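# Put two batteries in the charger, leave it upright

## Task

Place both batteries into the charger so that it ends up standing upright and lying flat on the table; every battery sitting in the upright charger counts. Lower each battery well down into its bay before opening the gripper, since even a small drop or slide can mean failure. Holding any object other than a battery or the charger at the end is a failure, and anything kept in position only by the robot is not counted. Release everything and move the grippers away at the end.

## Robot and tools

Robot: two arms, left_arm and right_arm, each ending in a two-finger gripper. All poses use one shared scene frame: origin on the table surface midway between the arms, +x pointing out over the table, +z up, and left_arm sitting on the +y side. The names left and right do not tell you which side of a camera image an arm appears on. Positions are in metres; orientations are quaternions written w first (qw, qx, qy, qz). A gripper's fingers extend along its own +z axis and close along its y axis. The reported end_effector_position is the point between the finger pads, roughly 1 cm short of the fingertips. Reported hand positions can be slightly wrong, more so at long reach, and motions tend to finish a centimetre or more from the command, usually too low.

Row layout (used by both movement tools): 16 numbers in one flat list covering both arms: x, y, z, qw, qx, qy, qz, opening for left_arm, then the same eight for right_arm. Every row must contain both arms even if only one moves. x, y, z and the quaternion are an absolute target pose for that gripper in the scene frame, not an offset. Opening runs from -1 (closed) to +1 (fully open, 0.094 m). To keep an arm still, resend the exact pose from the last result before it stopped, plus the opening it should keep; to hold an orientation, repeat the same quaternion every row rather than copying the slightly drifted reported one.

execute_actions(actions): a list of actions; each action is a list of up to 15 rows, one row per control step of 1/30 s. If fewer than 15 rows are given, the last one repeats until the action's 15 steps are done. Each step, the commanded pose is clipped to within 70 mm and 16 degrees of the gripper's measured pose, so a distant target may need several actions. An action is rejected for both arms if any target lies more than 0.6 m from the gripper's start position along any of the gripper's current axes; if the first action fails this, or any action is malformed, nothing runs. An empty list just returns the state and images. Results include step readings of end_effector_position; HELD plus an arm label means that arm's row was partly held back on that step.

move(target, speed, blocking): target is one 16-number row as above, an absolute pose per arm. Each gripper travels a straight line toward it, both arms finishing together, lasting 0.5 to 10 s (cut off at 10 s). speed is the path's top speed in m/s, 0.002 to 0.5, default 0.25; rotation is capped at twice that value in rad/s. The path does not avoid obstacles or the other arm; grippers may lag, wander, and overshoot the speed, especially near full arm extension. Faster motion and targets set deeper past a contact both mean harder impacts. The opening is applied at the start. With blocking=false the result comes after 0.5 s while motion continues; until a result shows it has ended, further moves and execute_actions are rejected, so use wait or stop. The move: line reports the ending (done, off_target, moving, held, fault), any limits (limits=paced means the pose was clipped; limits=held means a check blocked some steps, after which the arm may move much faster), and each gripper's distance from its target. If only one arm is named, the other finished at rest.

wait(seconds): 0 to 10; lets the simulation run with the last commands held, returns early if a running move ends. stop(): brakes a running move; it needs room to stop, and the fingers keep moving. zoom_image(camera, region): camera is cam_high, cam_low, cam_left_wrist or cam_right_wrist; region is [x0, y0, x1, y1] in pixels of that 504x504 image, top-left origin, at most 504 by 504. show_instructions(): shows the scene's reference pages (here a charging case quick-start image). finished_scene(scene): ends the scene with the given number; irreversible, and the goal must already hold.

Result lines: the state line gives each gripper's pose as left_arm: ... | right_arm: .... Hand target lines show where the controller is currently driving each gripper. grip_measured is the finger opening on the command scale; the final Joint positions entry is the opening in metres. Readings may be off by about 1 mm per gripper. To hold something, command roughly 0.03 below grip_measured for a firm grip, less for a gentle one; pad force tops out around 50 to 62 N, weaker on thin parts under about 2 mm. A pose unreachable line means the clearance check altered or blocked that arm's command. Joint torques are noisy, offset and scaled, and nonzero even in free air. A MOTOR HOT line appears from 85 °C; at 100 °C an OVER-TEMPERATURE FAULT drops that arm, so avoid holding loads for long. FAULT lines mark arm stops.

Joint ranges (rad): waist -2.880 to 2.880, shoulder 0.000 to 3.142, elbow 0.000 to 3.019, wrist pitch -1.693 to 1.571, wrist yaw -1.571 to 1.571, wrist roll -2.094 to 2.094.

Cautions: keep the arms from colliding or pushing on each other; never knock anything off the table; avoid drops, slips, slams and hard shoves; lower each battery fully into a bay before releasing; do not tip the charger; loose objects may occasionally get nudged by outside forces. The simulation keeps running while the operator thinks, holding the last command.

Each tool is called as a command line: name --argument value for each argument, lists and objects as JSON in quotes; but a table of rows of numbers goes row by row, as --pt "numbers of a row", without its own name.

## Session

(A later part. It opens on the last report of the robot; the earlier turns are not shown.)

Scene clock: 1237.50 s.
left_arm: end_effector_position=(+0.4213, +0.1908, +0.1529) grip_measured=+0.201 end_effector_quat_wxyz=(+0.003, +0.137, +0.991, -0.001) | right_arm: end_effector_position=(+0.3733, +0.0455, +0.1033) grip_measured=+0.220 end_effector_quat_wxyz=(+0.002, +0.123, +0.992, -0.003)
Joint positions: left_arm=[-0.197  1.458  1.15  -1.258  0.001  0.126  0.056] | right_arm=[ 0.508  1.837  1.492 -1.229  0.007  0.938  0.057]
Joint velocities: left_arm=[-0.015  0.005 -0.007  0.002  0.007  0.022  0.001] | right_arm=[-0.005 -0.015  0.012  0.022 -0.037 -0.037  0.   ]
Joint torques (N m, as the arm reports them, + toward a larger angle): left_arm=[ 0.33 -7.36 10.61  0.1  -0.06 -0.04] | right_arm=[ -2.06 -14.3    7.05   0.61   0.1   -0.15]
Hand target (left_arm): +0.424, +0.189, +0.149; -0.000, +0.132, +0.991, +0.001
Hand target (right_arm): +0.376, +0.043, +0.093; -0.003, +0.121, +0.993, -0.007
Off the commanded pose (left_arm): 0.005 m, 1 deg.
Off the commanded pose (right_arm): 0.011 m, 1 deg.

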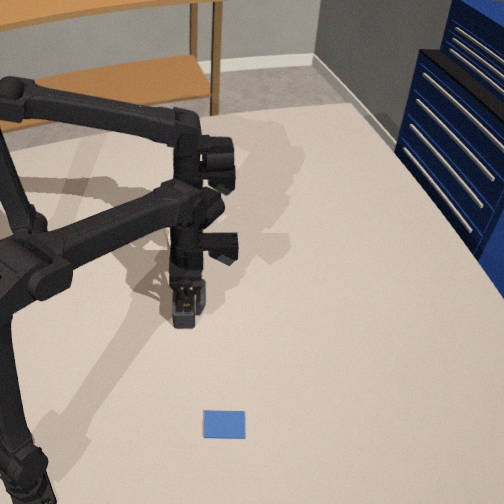

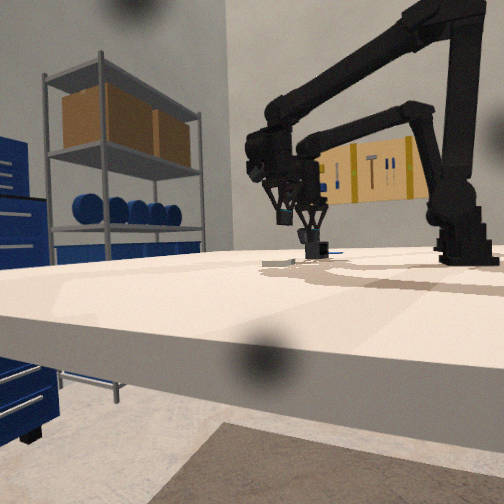

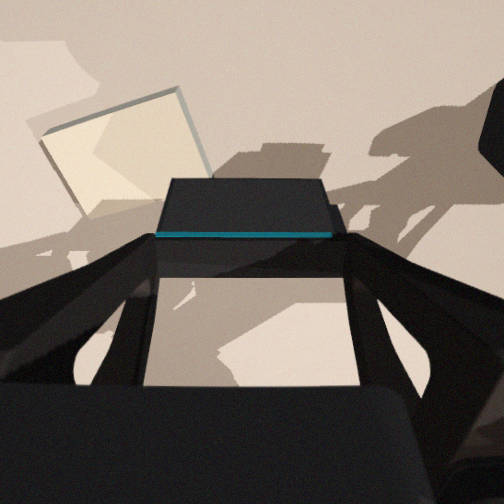

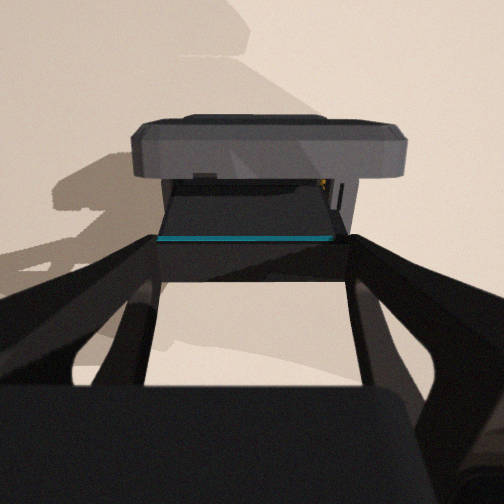

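execute_actions --actions '[[[0.4244,0.1892,0.149,0.0,0.1321,0.9912,0.001,0.165,0.37568,0.04285,0.09191,-0.00371,0.1212,0.9926,-0.00741,0.185],[0.4244,0.1892,0.149,0.0,0.1321,0.9912,0.001,0.165,0.37565,0.04283,0.09092,-0.00434,0.1212,0.9926,-0.00806,0.185],[0.4244,0.1892,0.149,0.0,0.1321,0.9912,0.001,0.165,0.37562,0.0428,0.08993,-0.00497,0.1212,0.9926,-0.0087,0.185],[0.4244,0.1892,0.149,0.0,0.1321,0.9912,0.001,0.165,0.37559,0.04278,0.08894,-0.00559,0.1212,0.9926,-0.00935,0.185],[0.4244,0.1892,0.149,0.0,0.1321,0.9912,0.001,0.165,0.37555,0.04275,0.08795,-0.00622,0.1212,0.9926,-0.00999,0.185],[0.4244,0.1892,0.149,0.0,0.1321,0.9912,0.001,0.165,0.37552,0.04273,0.08696,-0.00685,0.1212,0.9926,-0.01064,0.185],[0.4244,0.1892,0.149,0.0,0.1321,0.9912,0.001,0.165,0.37549,0.0427,0.08597,-0.00747,0.1212,0.9926,-0.01129,0.185],[0.4244,0.1892,0.149,0.0,0.1321,0.9912,0.001,0.165,0.37546,0.04268,0.08498,-0.0081,0.1212,0.9926,-0.01193,0.185],[0.4244,0.1892,0.149,0.0,0.1321,0.9912,0.001,0.165,0.37543,0.04265,0.08399,-0.00873,0.1212,0.9926,-0.01258,0.185],[0.4244,0.1892,0.149,0.0,0.1321,0.9912,0.001,0.165,0.3754,0.04263,0.083,-0.00935,0.1212,0.9926,-0.01322,0.185]]]'

Scene clock: 1279.70 s.
left_arm: end_effector_position=(+0.4213, +0.1908, +0.1529) grip_measured=+0.201 end_effector_quat_wxyz=(+0.003, +0.137, +0.991, -0.001) | right_arm: end_effector_position=(+0.3735, +0.0453, +0.1027) grip_measured=+0.220 end_effector_quat_wxyz=(+0.001, +0.123, +0.992, -0.004)
Joint positions: left_arm=[-0.197  1.458  1.15  -1.258  0.001  0.126  0.056] | right_arm=[ 0.507  1.838  1.492 -1.229  0.007  0.938  0.057]
Joint velocities: left_arm=[-0.005  0.024 -0.012  0.007  0.022  0.022  0.001] | right_arm=[ 0.005  0.005  0.002  0.002  0.007  0.007 -0.001]
Joint torques (N m, as the arm reports them, + toward a larger angle): left_arm=[ 0.37 -7.37 10.6   0.1  -0.06 -0.03] | right_arm=[ -2.2  -13.22   7.01   0.63   0.1   -0.15]
Hand target (left_arm): +0.424, +0.189, +0.149; -0.000, +0.132, +0.991, +0.001
Hand target (right_arm): +0.375, +0.042, +0.083; -0.009, +0.121, +0.992, -0.013
Off the commanded pose (left_arm): 0.005 m, 1 deg.
Off the commanded pose (right_arm): 0.020 m, 2 deg.
Step readings (end_effector_position):
0: left_arm (+0.4213, +0.1908, +0.1529) | right_arm (+0.3733, +0.0455, +0.1033)
1: left_arm (+0.4213, +0.1908, +0.1529) | right_arm (+0.3733, +0.0455, +0.1033)
2: left_arm (+0.4213, +0.1908, +0.1529) | right_arm (+0.3733, +0.0455, +0.1033)
4: left_arm (+0.4213, +0.1908, +0.1529) | right_arm (+0.3733, +0.0455, +0.1031)
8: left_arm (+0.4213, +0.1908, +0.1529) | right_arm (+0.3735, +0.0453, +0.1029)
15: end_effector_position above

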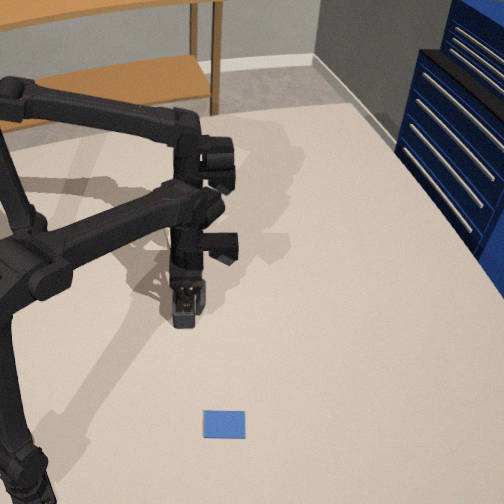

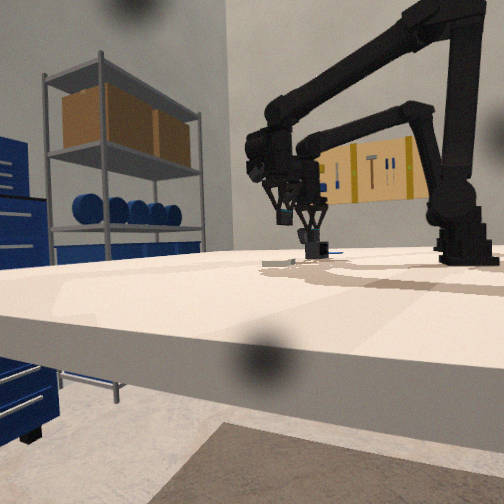

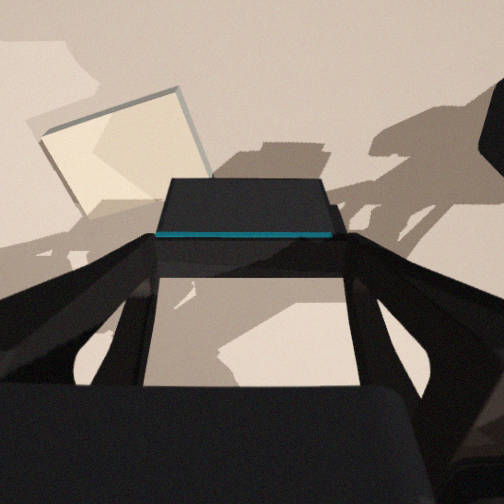

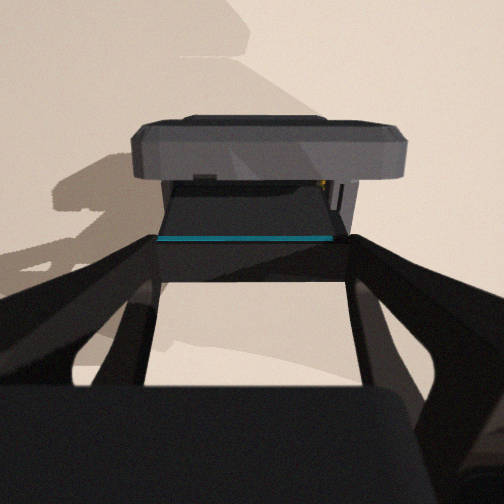

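execute_actions --actions '[]'

Scene clock: 1292.93 s.
left_arm: end_effector_position=(+0.4213, +0.1908, +0.1529) grip_measured=+0.201 end_effector_quat_wxyz=(+0.003, +0.137, +0.991, -0.001) | right_arm: end_effector_position=(+0.3735, +0.0453, +0.1027) grip_measured=+0.220 end_effector_quat_wxyz=(+0.001, +0.123, +0.992, -0.004)
Joint positions: left_arm=[-0.197  1.458  1.15  -1.258  0.001  0.126  0.056] | right_arm=[ 0.507  1.838  1.492 -1.229  0.007  0.938  0.057]
Joint velocities: left_arm=[ 0.005 -0.005 -0.007 -0.002 -0.037  0.007 -0.   ] | right_arm=[ 0.005  0.015  0.012  0.017 -0.051  0.037 -0.001]
Joint torques (N m, as the arm reports them, + toward a larger angle): left_arm=[ 0.35 -7.33 10.6   0.1  -0.06 -0.03] | right_arm=[ -2.04 -13.28   7.02   0.62   0.09  -0.15]
Hand target (left_arm): +0.424, +0.189, +0.149; -0.000, +0.132, +0.991, +0.001
Hand target (right_arm): +0.375, +0.042, +0.083; -0.009, +0.121, +0.992, -0.013
Off the commanded pose (left_arm): 0.005 m, 1 deg.
Off the commanded pose (right_arm): 0.020 m, 2 deg.

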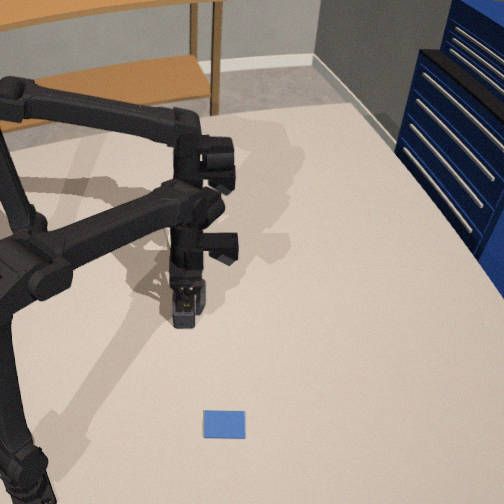

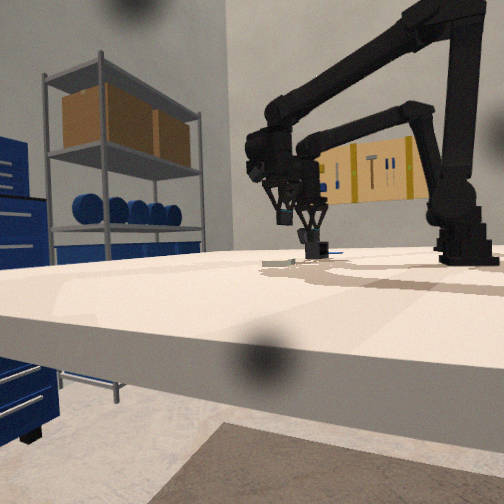

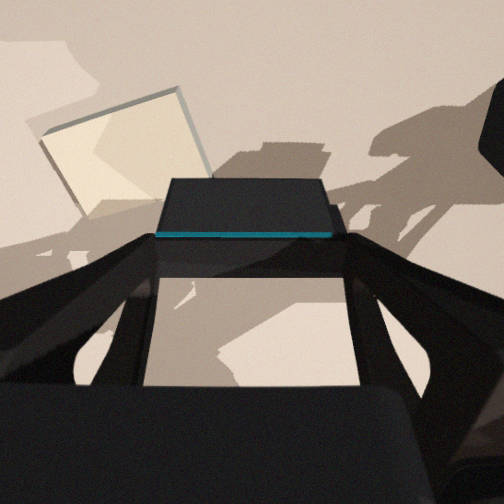

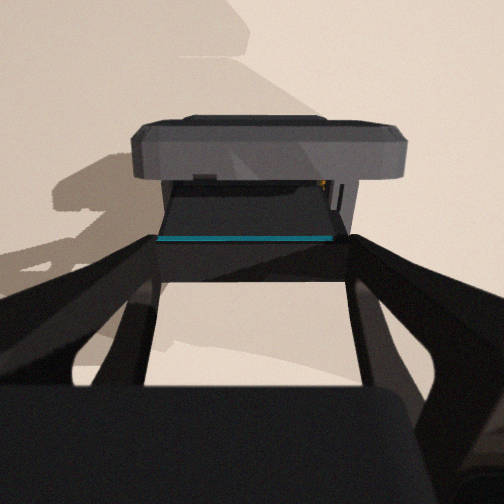

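zoom_image --camera "cam_right_wrist" --region '[270, 160, 370, 260]'

zoom_image --camera "cam_right_wrist" --region '[140, 160, 240, 260]'

zoom_image --camera "cam_low" --region '[280, 200, 350, 270]'

Region (270, 160, 370, 260) of cam_right_wrist's 504x504 image, scaled by 5.040, with more detail than that image has.

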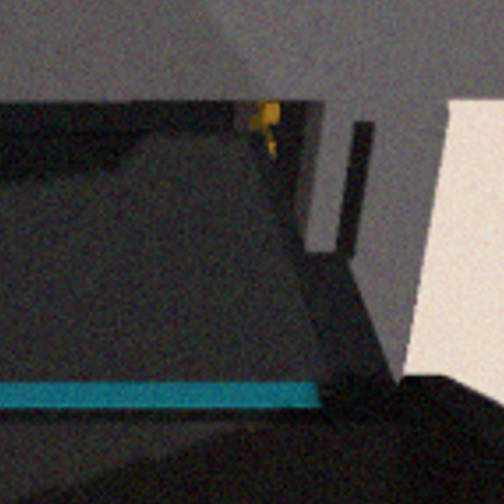

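Region (140, 160, 240, 260) of cam_right_wrist's 504x504 image, scaled by 5.040, with more detail than that image has.

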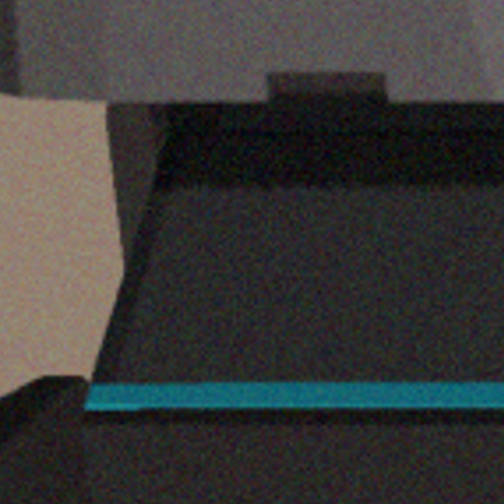

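Region (280, 200, 350, 270) of cam_low's 504x504 image, scaled by 7.200, with more detail than that image has.

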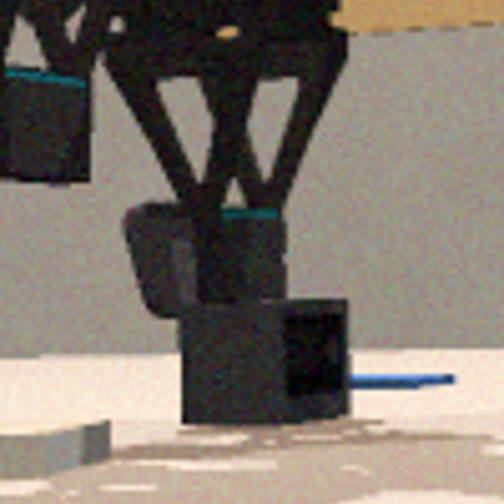

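zoom_image --camera "cam_right_wrist" --region '[155, 172, 195, 212]'

zoom_image --camera "cam_right_wrist" --region '[305, 172, 345, 212]'

Region (155, 172, 195, 212) of cam_right_wrist's 504x504 image, scaled by 12.600, with more detail than that image has.

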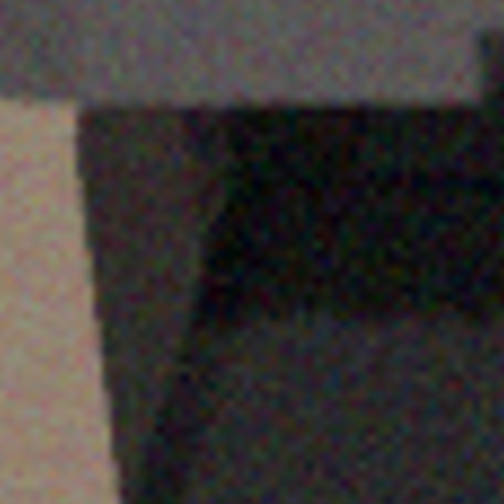

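Region (305, 172, 345, 212) of cam_right_wrist's 504x504 image, scaled by 12.600, with more detail than that image has.

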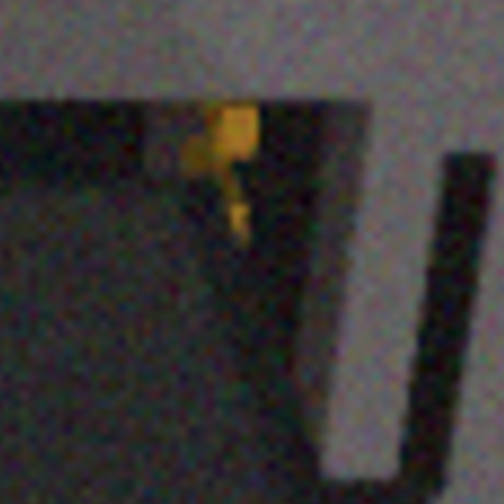

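execute_actions --actions '[[[0.4244,0.1892,0.149,0.0,0.1321,0.9912,0.001,0.165,0.3754,0.04263,0.0852,-0.00797,0.1212,0.9926,-0.01178,0.185],[0.4244,0.1892,0.149,0.0,0.1321,0.9912,0.001,0.165,0.3754,0.04263,0.0874,-0.00659,0.1212,0.9926,-0.01034,0.185],[0.4244,0.1892,0.149,0.0,0.1321,0.9912,0.001,0.165,0.3754,0.04263,0.0896,-0.00521,0.1212,0.9926,-0.0089,0.185],[0.4244,0.1892,0.149,0.0,0.1321,0.9912,0.001,0.165,0.3754,0.04263,0.0918,-0.00383,0.1212,0.9926,-0.00746,0.185],[0.4244,0.1892,0.149,0.0,0.1321,0.9912,0.001,0.165,0.3754,0.04263,0.094,-0.00245,0.1212,0.9926,-0.00602,0.185],[0.4244,0.1892,0.149,0.0,0.1321,0.9912,0.001,0.165,0.37551,0.04254,0.094,-0.00241,0.1213,0.9926,-0.00598,0.185],[0.4244,0.1892,0.149,0.0,0.1321,0.9912,0.001,0.165,0.37562,0.04245,0.094,-0.00238,0.1214,0.9926,-0.00595,0.185],[0.4244,0.1892,0.149,0.0,0.1321,0.9912,0.001,0.165,0.37572,0.04235,0.094,-0.00234,0.1216,0.9926,-0.00591,0.185],[0.4244,0.1892,0.149,0.0,0.1321,0.9912,0.001,0.165,0.37583,0.04226,0.094,-0.00231,0.1217,0.9926,-0.00588,0.185],[0.4244,0.1892,0.149,0.0,0.1321,0.9912,0.001,0.165,0.37594,0.04217,0.094,-0.00227,0.1218,0.9925,-0.00584,0.185],[0.4244,0.1892,0.149,0.0,0.1321,0.9912,0.001,0.165,0.37605,0.04208,0.094,-0.00224,0.1219,0.9925,-0.0058,0.185],[0.4244,0.1892,0.149,0.0,0.1321,0.9912,0.001,0.165,0.37616,0.04199,0.094,-0.0022,0.122,0.9925,-0.00577,0.185],[0.4244,0.1892,0.149,0.0,0.1321,0.9912,0.001,0.165,0.37626,0.04189,0.094,-0.00217,0.1222,0.9925,-0.00573,0.185],[0.4244,0.1892,0.149,0.0,0.1321,0.9912,0.001,0.165,0.37637,0.0418,0.094,-0.00213,0.1223,0.9925,-0.0057,0.185],[0.4244,0.1892,0.149,0.0,0.1321,0.9912,0.001,0.165,0.37648,0.04171,0.094,-0.0021,0.1224,0.9925,-0.00566,0.185]]]'

execute_actions --actions '[]'

Scene clock: 1328.90 s.
left_arm: end_effector_position=(+0.4213, +0.1908, +0.1529) grip_measured=+0.201 end_effector_quat_wxyz=(+0.003, +0.137, +0.991, -0.001) | right_arm: end_effector_position=(+0.3735, +0.0452, +0.1027) grip_measured=+0.220 end_effector_quat_wxyz=(+0.001, +0.123, +0.992, -0.004)
Joint positions: left_arm=[-0.197  1.458  1.15  -1.258  0.001  0.126  0.056] | right_arm=[ 0.507  1.838  1.492 -1.229  0.007  0.937  0.057]
Joint velocities: left_arm=[ 0.005  0.005 -0.012 -0.002  0.007 -0.066  0.001] | right_arm=[-0.005  0.005  0.012  0.007  0.007 -0.007  0.   ]
Joint torques (N m, as the arm reports them, + toward a larger angle): left_arm=[ 0.31 -7.4  10.58  0.1  -0.06 -0.03] | right_arm=[ -2.46 -14.57   6.97   0.66   0.13  -0.16]
Hand target (left_arm): +0.424, +0.189, +0.149; -0.000, +0.132, +0.991, +0.001
Hand target (right_arm): +0.376, +0.042, +0.094; -0.002, +0.123, +0.992, -0.006
Off the commanded pose (left_arm): 0.005 m, 1 deg.
Off the commanded pose (right_arm): 0.010 m, 0 deg.
Step readings (end_effector_position):
0: left_arm (+0.4213, +0.1908, +0.1529) | right_arm (+0.3735, +0.0453, +0.1027)
1: left_arm (+0.4213, +0.1908, +0.1529) | right_arm (+0.3735, +0.0453, +0.1027)
2: left_arm (+0.4213, +0.1908, +0.1529) | right_arm (+0.3735, +0.0453, +0.1027)
4: left_arm (+0.4213, +0.1908, +0.1529) | right_arm (+0.3735, +0.0453, +0.1027)
8: left_arm (+0.4213, +0.1908, +0.1529) | right_arm (+0.3735, +0.0453, +0.1027)
15: end_effector_position above

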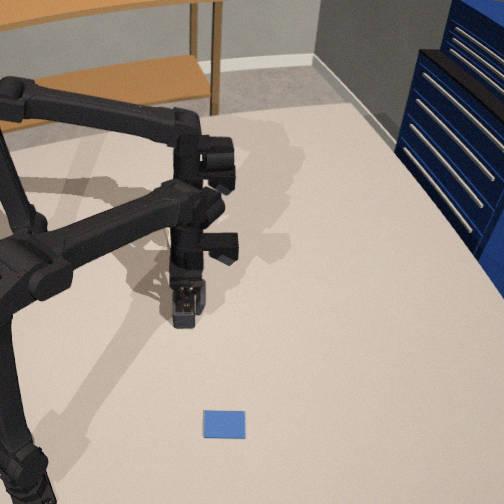

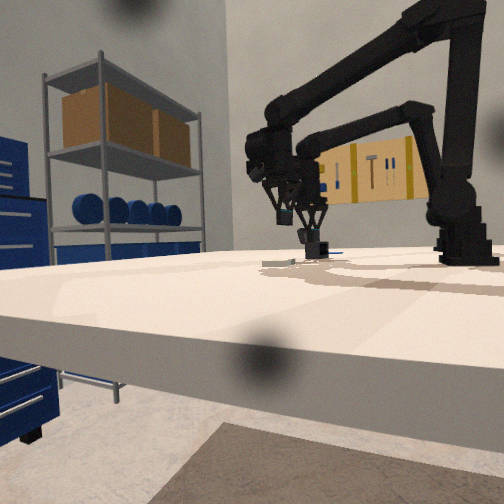

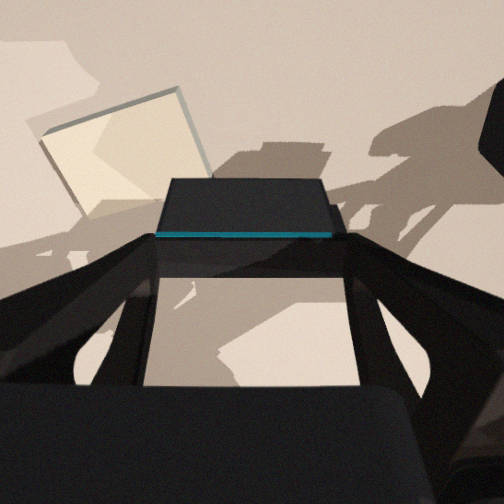

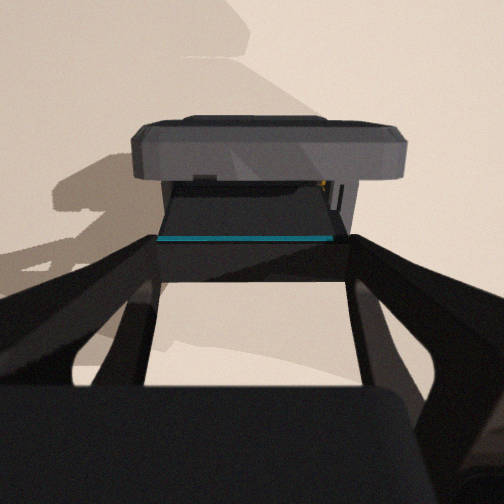

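Scene clock: 1328.90 s.
left_arm: end_effector_position=(+0.4213, +0.1908, +0.1529) grip_measured=+0.201 end_effector_quat_wxyz=(+0.003, +0.137, +0.991, -0.001) | right_arm: end_effector_position=(+0.3735, +0.0452, +0.1027) grip_measured=+0.220 end_effector_quat_wxyz=(+0.001, +0.123, +0.992, -0.004)
Joint positions: left_arm=[-0.197  1.458  1.15  -1.258  0.001  0.126  0.056] | right_arm=[ 0.507  1.838  1.492 -1.229  0.007  0.937  0.057]
Joint velocities: left_arm=[ 0.005  0.005 -0.012 -0.002  0.007 -0.066  0.001] | right_arm=[-0.005  0.005  0.012  0.007  0.007 -0.007  0.   ]
Joint torques (N m, as the arm reports them, + toward a larger angle): left_arm=[ 0.31 -7.4  10.58  0.1  -0.06 -0.03] | right_arm=[ -2.46 -14.57   6.97   0.66   0.13  -0.16]
Hand target (left_arm): +0.424, +0.189, +0.149; -0.000, +0.132, +0.991, +0.001
Hand target (right_arm): +0.376, +0.042, +0.094; -0.002, +0.123, +0.992, -0.006
Off the commanded pose (left_arm): 0.005 m, 1 deg.
Off the commanded pose (right_arm): 0.010 m, 0 deg.

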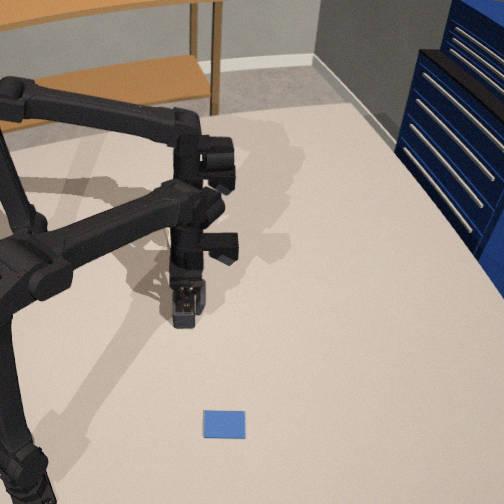

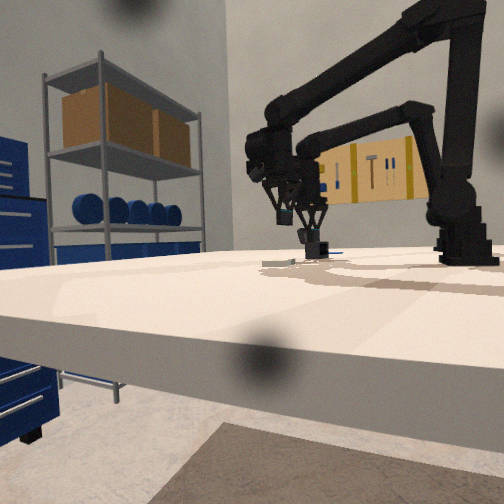

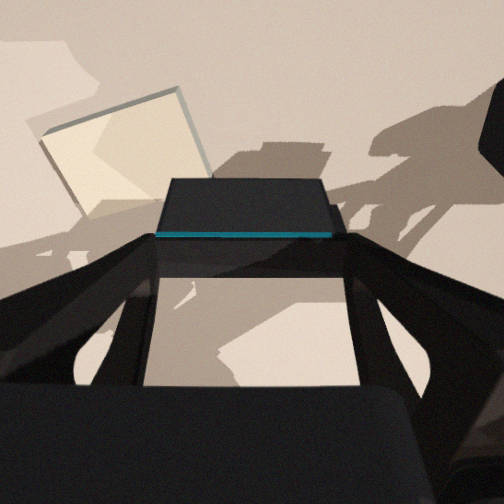

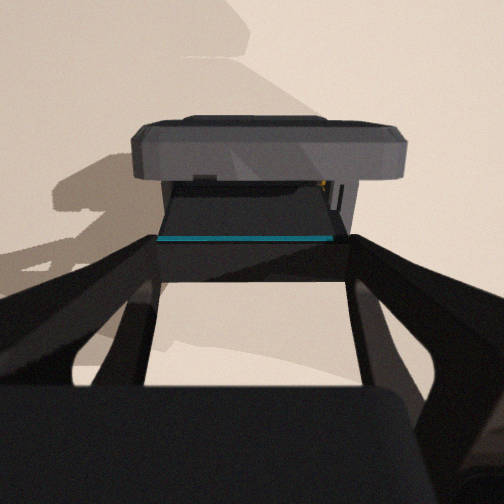

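execute_actions --actions '[]'

Scene clock: 1331.87 s.
left_arm: end_effector_position=(+0.4213, +0.1908, +0.1529) grip_measured=+0.201 end_effector_quat_wxyz=(+0.003, +0.137, +0.991, -0.001) | right_arm: end_effector_position=(+0.3736, +0.0452, +0.1027) grip_measured=+0.220 end_effector_quat_wxyz=(+0.001, +0.123, +0.992, -0.004)
Joint positions: left_arm=[-0.197  1.458  1.15  -1.258  0.001  0.126  0.056] | right_arm=[ 0.507  1.838  1.492 -1.229  0.007  0.937  0.057]
Joint velocities: left_arm=[-0.005 -0.005  0.002 -0.007 -0.007  0.022  0.001] | right_arm=[-0.005 -0.015 -0.012 -0.012 -0.037  0.037  0.001]
Joint torques (N m, as the arm reports them, + toward a larger angle): left_arm=[ 0.36 -7.38 10.62  0.08 -0.06 -0.04] | right_arm=[ -2.16 -14.55   6.94   0.66   0.1   -0.14]
Hand target (left_arm): +0.424, +0.189, +0.149; -0.000, +0.132, +0.991, +0.001
Hand target (right_arm): +0.376, +0.042, +0.094; -0.002, +0.123, +0.992, -0.006
Off the commanded pose (left_arm): 0.005 m, 1 deg.
Off the commanded pose (right_arm): 0.010 m, 0 deg.

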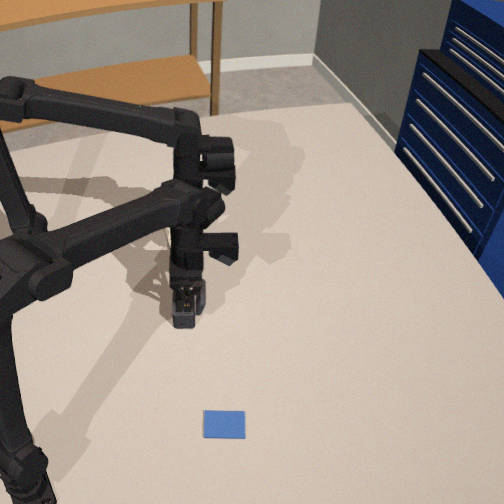

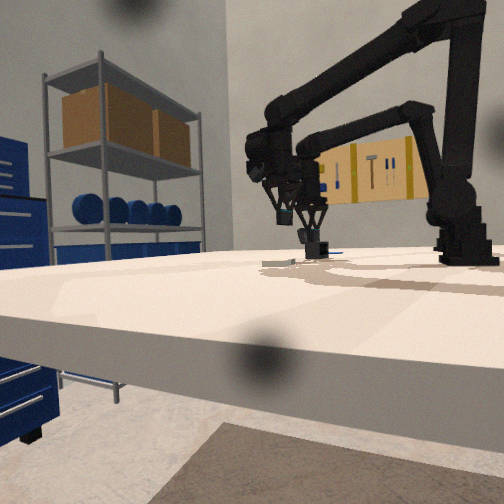

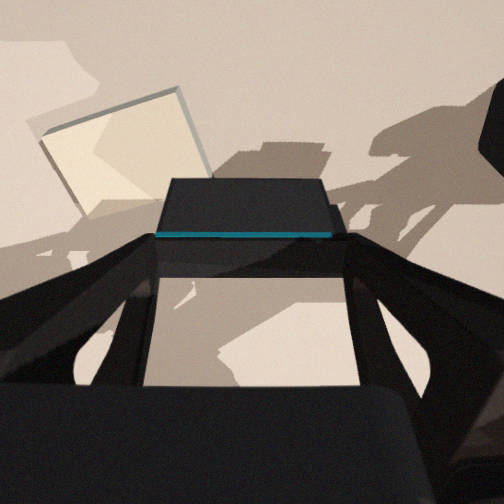

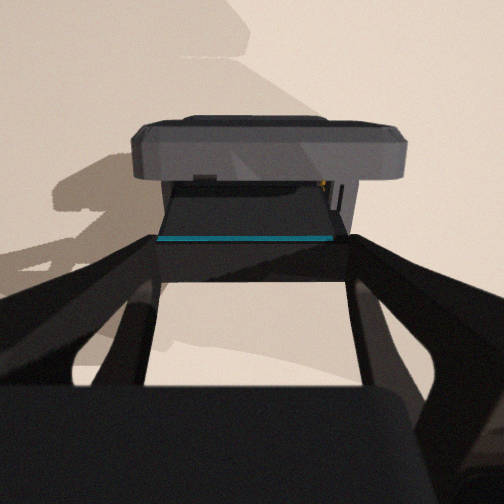

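execute_actions --actions '[[[0.4244,0.1892,0.149,0.0,0.1321,0.9912,0.001,0.165,0.37648,0.04171,0.0958,-0.00098,0.1224,0.9925,-0.00449,0.185],[0.4244,0.1892,0.149,0.0,0.1321,0.9912,0.001,0.165,0.37648,0.04171,0.0976,0.00015,0.1224,0.9925,-0.00332,0.185],[0.4244,0.1892,0.149,0.0,0.1321,0.9912,0.001,0.165,0.37648,0.04171,0.0994,0.00128,0.1224,0.9925,-0.00215,0.185],[0.4244,0.1892,0.149,0.0,0.1321,0.9912,0.001,0.165,0.37648,0.04171,0.1012,0.0024,0.1224,0.9925,-0.00098,0.185],[0.4244,0.1892,0.149,0.0,0.1321,0.9912,0.001,0.165,0.37648,0.04171,0.103,0.00352,0.1224,0.9925,0.00019,0.185],[0.4244,0.1892,0.149,0.0,0.1321,0.9912,0.001,0.165,0.37648,0.04171,0.1047,0.00465,0.1224,0.9925,0.00136,0.185],[0.4244,0.1892,0.149,0.0,0.1321,0.9912,0.001,0.165,0.37648,0.04171,0.1065,0.00578,0.1224,0.9925,0.00253,0.185],[0.4244,0.1892,0.149,0.0,0.1321,0.9912,0.001,0.165,0.37648,0.04171,0.1083,0.0069,0.1224,0.9925,0.0037,0.185]]]'

Scene clock: 1357.47 s.
left_arm: end_effector_position=(+0.4213, +0.1908, +0.1529) grip_measured=+0.201 end_effector_quat_wxyz=(+0.003, +0.137, +0.991, -0.001) | right_arm: end_effector_position=(+0.3743, +0.0445, +0.1035) grip_measured=+0.220 end_effector_quat_wxyz=(+0.002, +0.124, +0.992, -0.003)
Joint positions: left_arm=[-0.197  1.458  1.15  -1.258  0.001  0.126  0.056] | right_arm=[ 0.505  1.836  1.492 -1.229  0.006  0.937  0.057]
Joint velocities: left_arm=[ 0.005  0.015 -0.007 -0.007 -0.037  0.007 -0.001] | right_arm=[-0.015 -0.005 -0.002  0.002 -0.007 -0.051 -0.   ]
Joint torques (N m, as the arm reports them, + toward a larger angle): left_arm=[ 0.34 -7.32 10.58  0.1  -0.06 -0.04] | right_arm=[ -2.15 -16.39   6.86   0.61   0.11  -0.14]
Hand target (left_arm): +0.424, +0.189, +0.149; -0.000, +0.132, +0.991, +0.001
Hand target (right_arm): +0.377, +0.042, +0.108; +0.007, +0.122, +0.992, +0.004
Off the commanded pose (left_arm): 0.005 m, 1 deg.
Off the commanded pose (right_arm): 0.006 m, 1 deg.
Step readings (end_effector_position):
0: left_arm (+0.4213, +0.1908, +0.1529) | right_arm (+0.3736, +0.0452, +0.1027)
1: left_arm (+0.4213, +0.1908, +0.1529) | right_arm (+0.3736, +0.0452, +0.1027)
2: left_arm (+0.4213, +0.1908, +0.1529) | right_arm (+0.3736, +0.0452, +0.1027)
4: left_arm (+0.4213, +0.1908, +0.1529) | right_arm (+0.3736, +0.0452, +0.1029)
8: left_arm (+0.4213, +0.1908, +0.1529) | right_arm (+0.3737, +0.0451, +0.1033)
15: end_effector_position above

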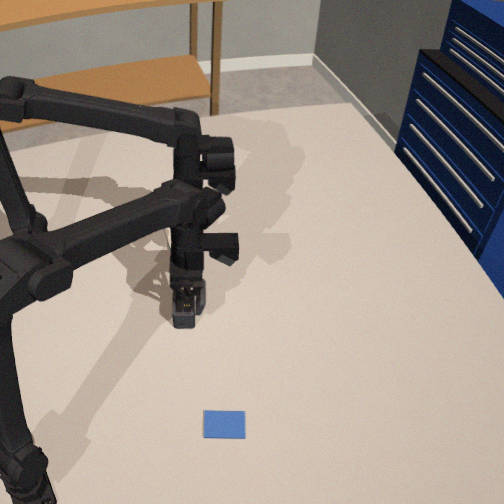

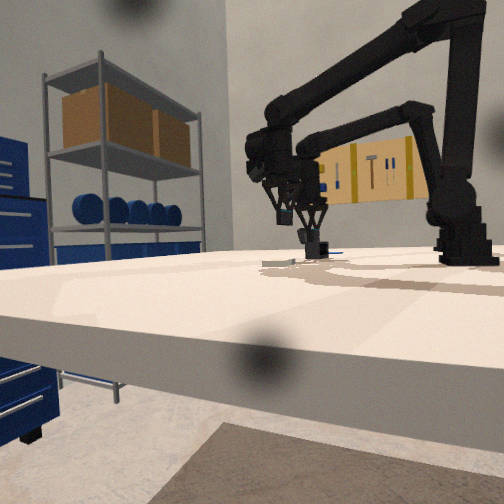

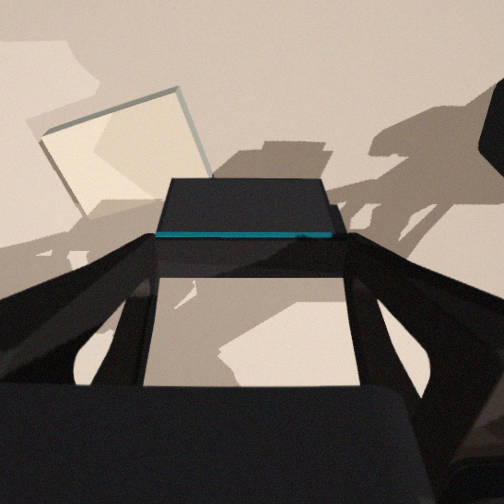

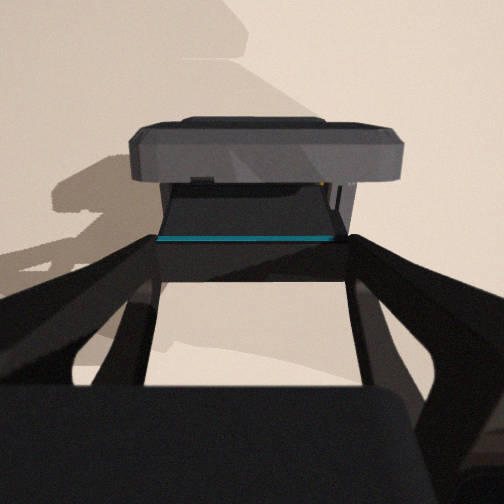

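It moved as planned. Checking the settled state.

execute_actions --actions '[]'

zoom_image --camera "cam_right_wrist" --region '[305, 172, 345, 212]'

zoom_image --camera "cam_right_wrist" --region '[155, 172, 195, 212]'

Scene clock: 1359.20 s.
left_arm: end_effector_position=(+0.4213, +0.1908, +0.1529) grip_measured=+0.201 end_effector_quat_wxyz=(+0.003, +0.137, +0.991, -0.001) | right_arm: end_effector_position=(+0.3743, +0.0445, +0.1035) grip_measured=+0.220 end_effector_quat_wxyz=(+0.002, +0.124, +0.992, -0.003)
Joint positions: left_arm=[-0.197  1.458  1.15  -1.258  0.001  0.126  0.056] | right_arm=[ 0.505  1.836  1.492 -1.229  0.006  0.937  0.057]
Joint velocities: left_arm=[-0.005  0.005 -0.002 -0.002  0.007 -0.007 -0.001] | right_arm=[ 0.005 -0.005 -0.007  0.007 -0.066 -0.037  0.001]
Joint torques (N m, as the arm reports them, + toward a larger angle): left_arm=[ 0.39 -7.4  10.59  0.09 -0.06 -0.04] | right_arm=[ -2.12 -16.32   6.84   0.61   0.12  -0.15]
Hand target (left_arm): +0.424, +0.189, +0.149; -0.000, +0.132, +0.991, +0.001
Hand target (right_arm): +0.376, +0.042, +0.108; +0.007, +0.122, +0.992, +0.004
Off the commanded pose (left_arm): 0.005 m, 1 deg.
Off the commanded pose (right_arm): 0.006 m, 1 deg.

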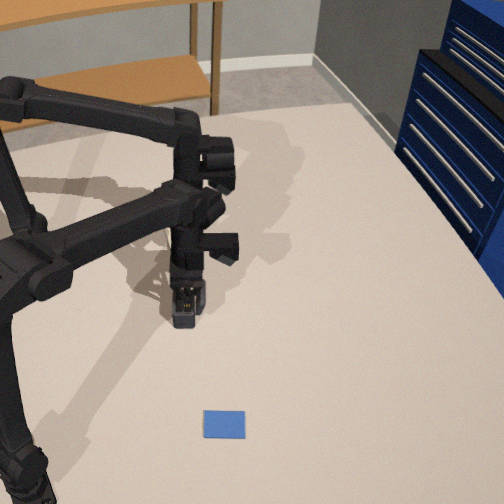

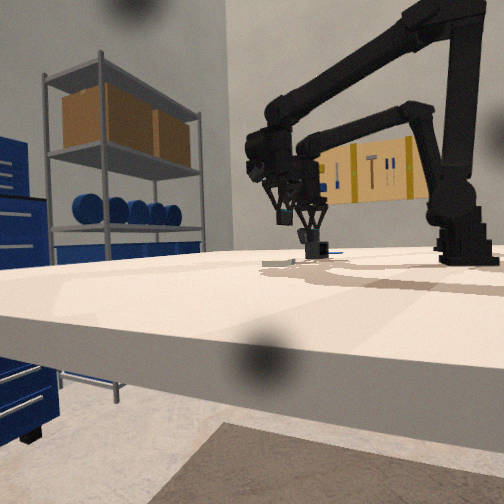

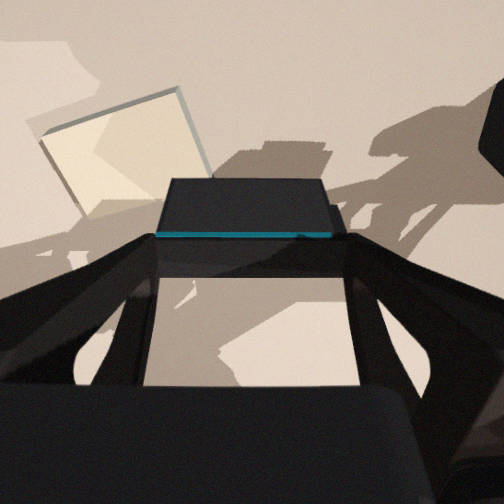

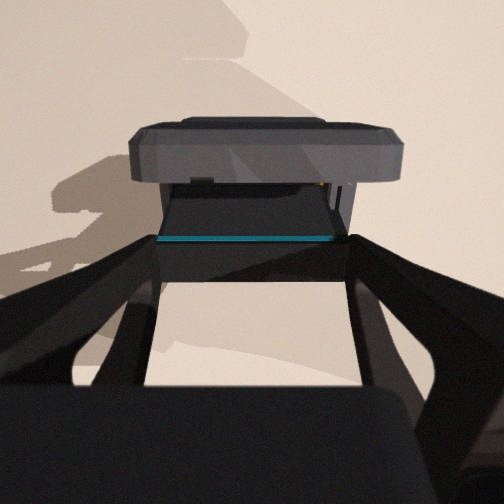

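Region (305, 172, 345, 212) of cam_right_wrist's 504x504 image, scaled by 12.600, with more detail than that image has.

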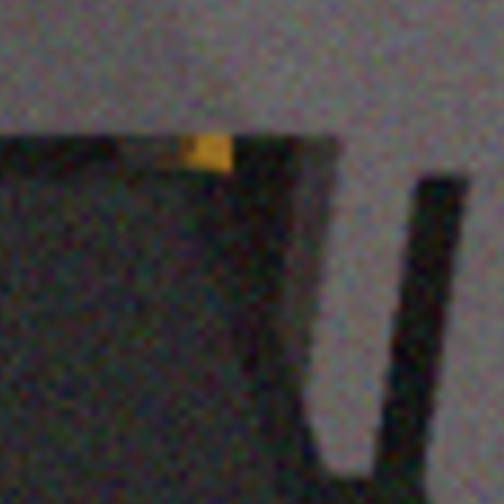

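Region (155, 172, 195, 212) of cam_right_wrist's 504x504 image, scaled by 12.600, with more detail than that image has.

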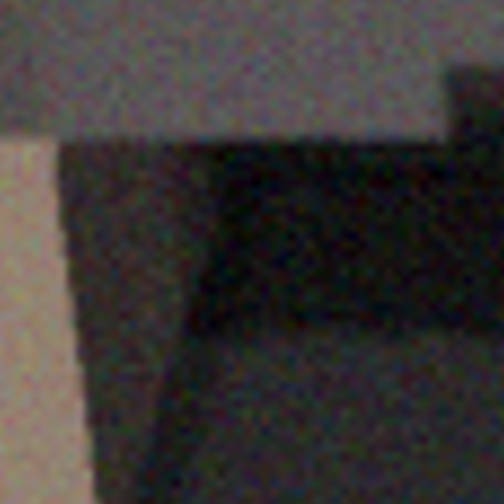

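execute_actions --actions '[[[0.4244,0.1892,0.149,0.0,0.1321,0.9912,0.001,0.165,0.37654,0.04176,0.10592,0.00549,0.1224,0.9925,0.00226,0.185],[0.4244,0.1892,0.149,0.0,0.1321,0.9912,0.001,0.165,0.37661,0.04182,0.10353,0.00411,0.1224,0.9925,0.00082,0.185],[0.4244,0.1892,0.149,0.0,0.1321,0.9912,0.001,0.165,0.37667,0.04187,0.10115,0.00273,0.1224,0.9925,-0.00062,0.185],[0.4244,0.1892,0.149,0.0,0.1321,0.9912,0.001,0.165,0.37674,0.04192,0.09877,0.00135,0.1224,0.9925,-0.00206,0.185],[0.4244,0.1892,0.149,0.0,0.1321,0.9912,0.001,0.165,0.3768,0.04197,0.09638,-0.00004,0.1224,0.9925,-0.0035,0.185],[0.4244,0.1892,0.149,0.0,0.1321,0.9912,0.001,0.165,0.37687,0.04203,0.094,-0.00142,0.1224,0.9925,-0.00494,0.185],[0.4244,0.1892,0.149,0.0,0.1321,0.9912,0.001,0.165,0.37692,0.04207,0.0929,-0.00199,0.1224,0.9925,-0.00554,0.185],[0.4244,0.1892,0.149,0.0,0.1321,0.9912,0.001,0.165,0.37697,0.04211,0.0918,-0.00256,0.1224,0.9925,-0.00614,0.185],[0.4244,0.1892,0.149,0.0,0.1321,0.9912,0.001,0.165,0.37702,0.04216,0.0907,-0.00314,0.1224,0.9925,-0.00674,0.185],[0.4244,0.1892,0.149,0.0,0.1321,0.9912,0.001,0.165,0.37707,0.0422,0.0896,-0.00372,0.1224,0.9925,-0.00734,0.185],[0.4244,0.1892,0.149,0.0,0.1321,0.9912,0.001,0.165,0.37712,0.04224,0.0885,-0.00429,0.1224,0.9925,-0.00794,0.185],[0.4244,0.1892,0.149,0.0,0.1321,0.9912,0.001,0.165,0.37718,0.04228,0.0874,-0.00487,0.1224,0.9925,-0.00854,0.185],[0.4244,0.1892,0.149,0.0,0.1321,0.9912,0.001,0.165,0.37723,0.04232,0.0863,-0.00544,0.1224,0.9925,-0.00914,0.185],[0.4244,0.1892,0.149,0.0,0.1321,0.9912,0.001,0.165,0.37728,0.04237,0.0852,-0.00601,0.1224,0.9925,-0.00974,0.185],[0.4244,0.1892,0.149,0.0,0.1321,0.9912,0.001,0.165,0.37733,0.04241,0.0841,-0.00659,0.1224,0.9925,-0.01034,0.185]]]'

Scene clock: 1377.57 s.
left_arm: end_effector_position=(+0.4213, +0.1908, +0.1529) grip_measured=+0.201 end_effector_quat_wxyz=(+0.003, +0.137, +0.991, -0.001) | right_arm: end_effector_position=(+0.3750, +0.0451, +0.0993) grip_measured=+0.220 end_effector_quat_wxyz=(+0.001, +0.124, +0.992, -0.004)
Joint positions: left_arm=[-0.197  1.458  1.15  -1.258  0.001  0.126  0.056] | right_arm=[ 0.505  1.844  1.492 -1.224  0.006  0.937  0.057]
Joint velocities: left_arm=[-0.015 -0.015 -0.012 -0.002  0.022 -0.051 -0.   ] | right_arm=[-0.005  0.083 -0.007  0.002 -0.007 -0.022 -0.   ]
Joint torques (N m, as the arm reports them, + toward a larger angle): left_arm=[ 0.41 -7.38 10.6   0.1  -0.06 -0.04] | right_arm=[ -2.02 -13.7    7.     0.64   0.13  -0.13]
Hand target (left_arm): +0.424, +0.189, +0.149; -0.000, +0.132, +0.991, +0.001
Hand target (right_arm): +0.377, +0.042, +0.084; -0.007, +0.123, +0.992, -0.011
Off the commanded pose (left_arm): 0.005 m, 1 deg.
Off the commanded pose (right_arm): 0.016 m, 1 deg.
Step readings (end_effector_position):
0: left_arm (+0.4213, +0.1908, +0.1529) | right_arm (+0.3743, +0.0445, +0.1035)
1: left_arm (+0.4213, +0.1908, +0.1529) | right_arm (+0.3743, +0.0445, +0.1035)
2: left_arm (+0.4213, +0.1908, +0.1529) | right_arm (+0.3743, +0.0445, +0.1035)
4: left_arm (+0.4213, +0.1908, +0.1529) | right_arm (+0.3743, +0.0446, +0.1035)
8: left_arm (+0.4213, +0.1908, +0.1529) | right_arm (+0.3747, +0.0449, +0.1035)
15: end_effector_position above

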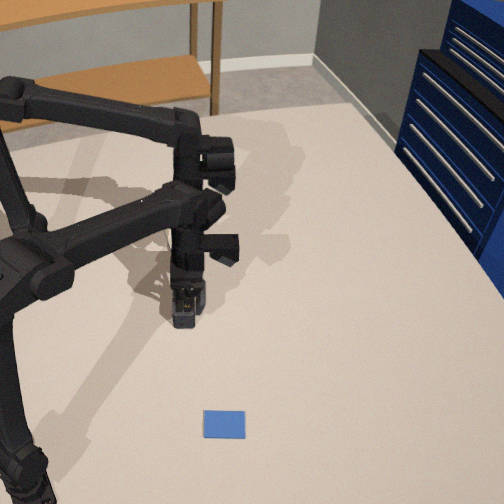

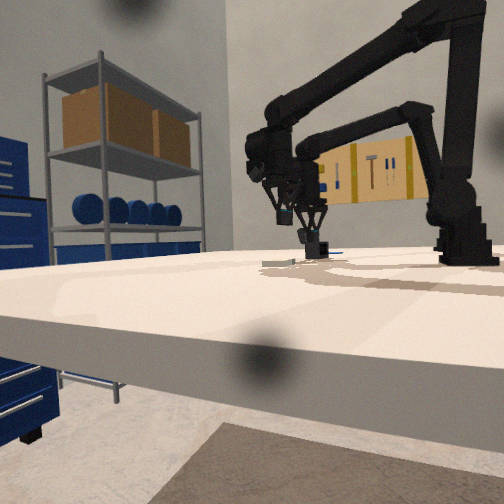

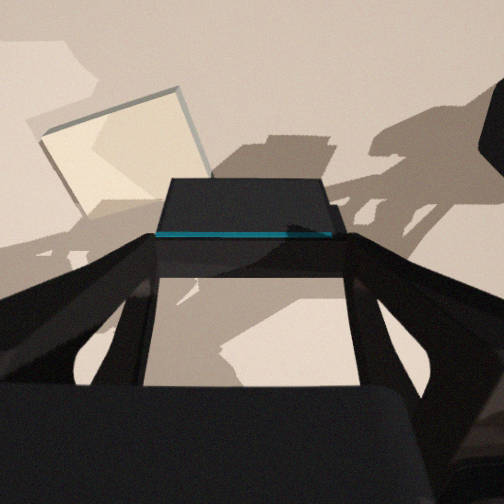

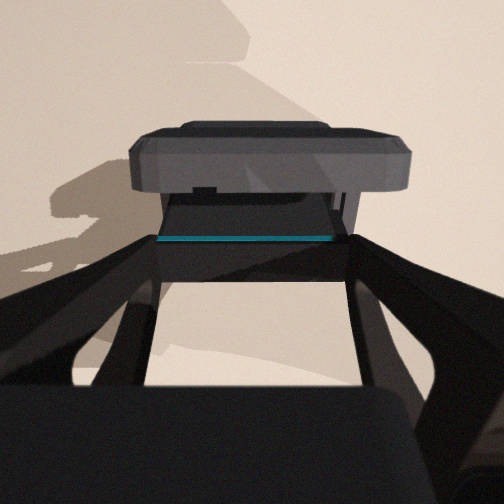

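It passed the previous stall height. Checking settled state.

execute_actions --actions '[]'

Scene clock: 1378.67 s.
left_arm: end_effector_position=(+0.4213, +0.1908, +0.1529) grip_measured=+0.201 end_effector_quat_wxyz=(+0.003, +0.137, +0.991, -0.001) | right_arm: end_effector_position=(+0.3750, +0.0451, +0.0925) grip_measured=+0.220 end_effector_quat_wxyz=(-0.003, +0.124, +0.992, -0.008)
Joint positions: left_arm=[-0.197  1.458  1.15  -1.258  0.001  0.126  0.056] | right_arm=[ 0.505  1.857  1.492 -1.222  0.006  0.937  0.057]
Joint velocities: left_arm=[-0.015  0.005 -0.007  0.002  0.066  0.007 -0.   ] | right_arm=[-0.015  0.005 -0.007 -0.012 -0.022 -0.037 -0.001]
Joint torques (N m, as the arm reports them, + toward a larger angle): left_arm=[ 0.34 -7.34 10.6   0.1  -0.06 -0.04] | right_arm=[ -2.03 -14.75   6.91   0.57   0.13  -0.13]
Hand target (left_arm): +0.424, +0.189, +0.149; -0.000, +0.132, +0.991, +0.001
Hand target (right_arm): +0.377, +0.042, +0.084; -0.007, +0.123, +0.992, -0.010
Off the commanded pose (left_arm): 0.005 m, 1 deg.
Off the commanded pose (right_arm): 0.009 m, 0 deg.

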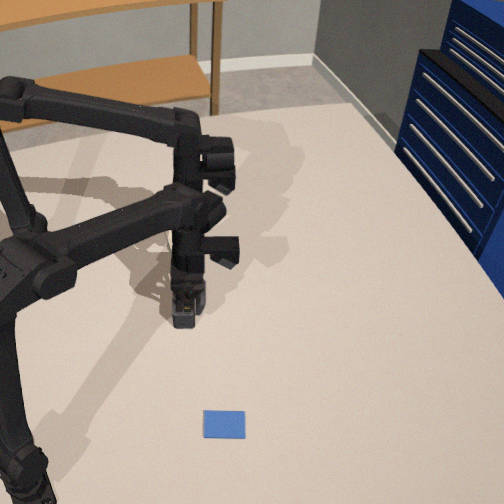

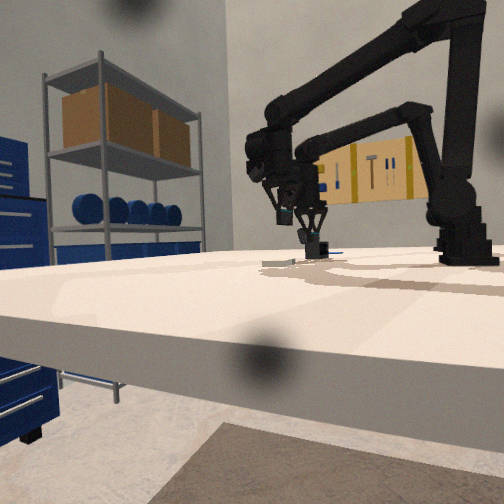

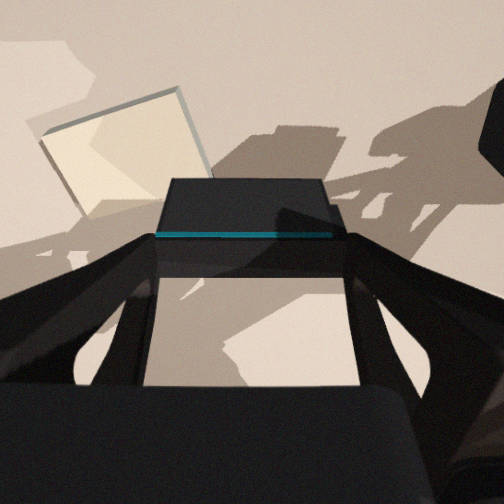

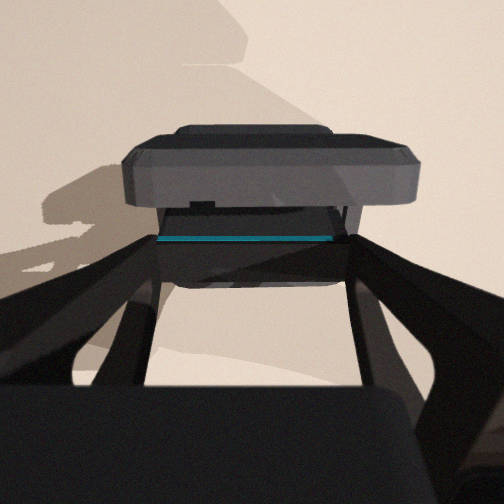

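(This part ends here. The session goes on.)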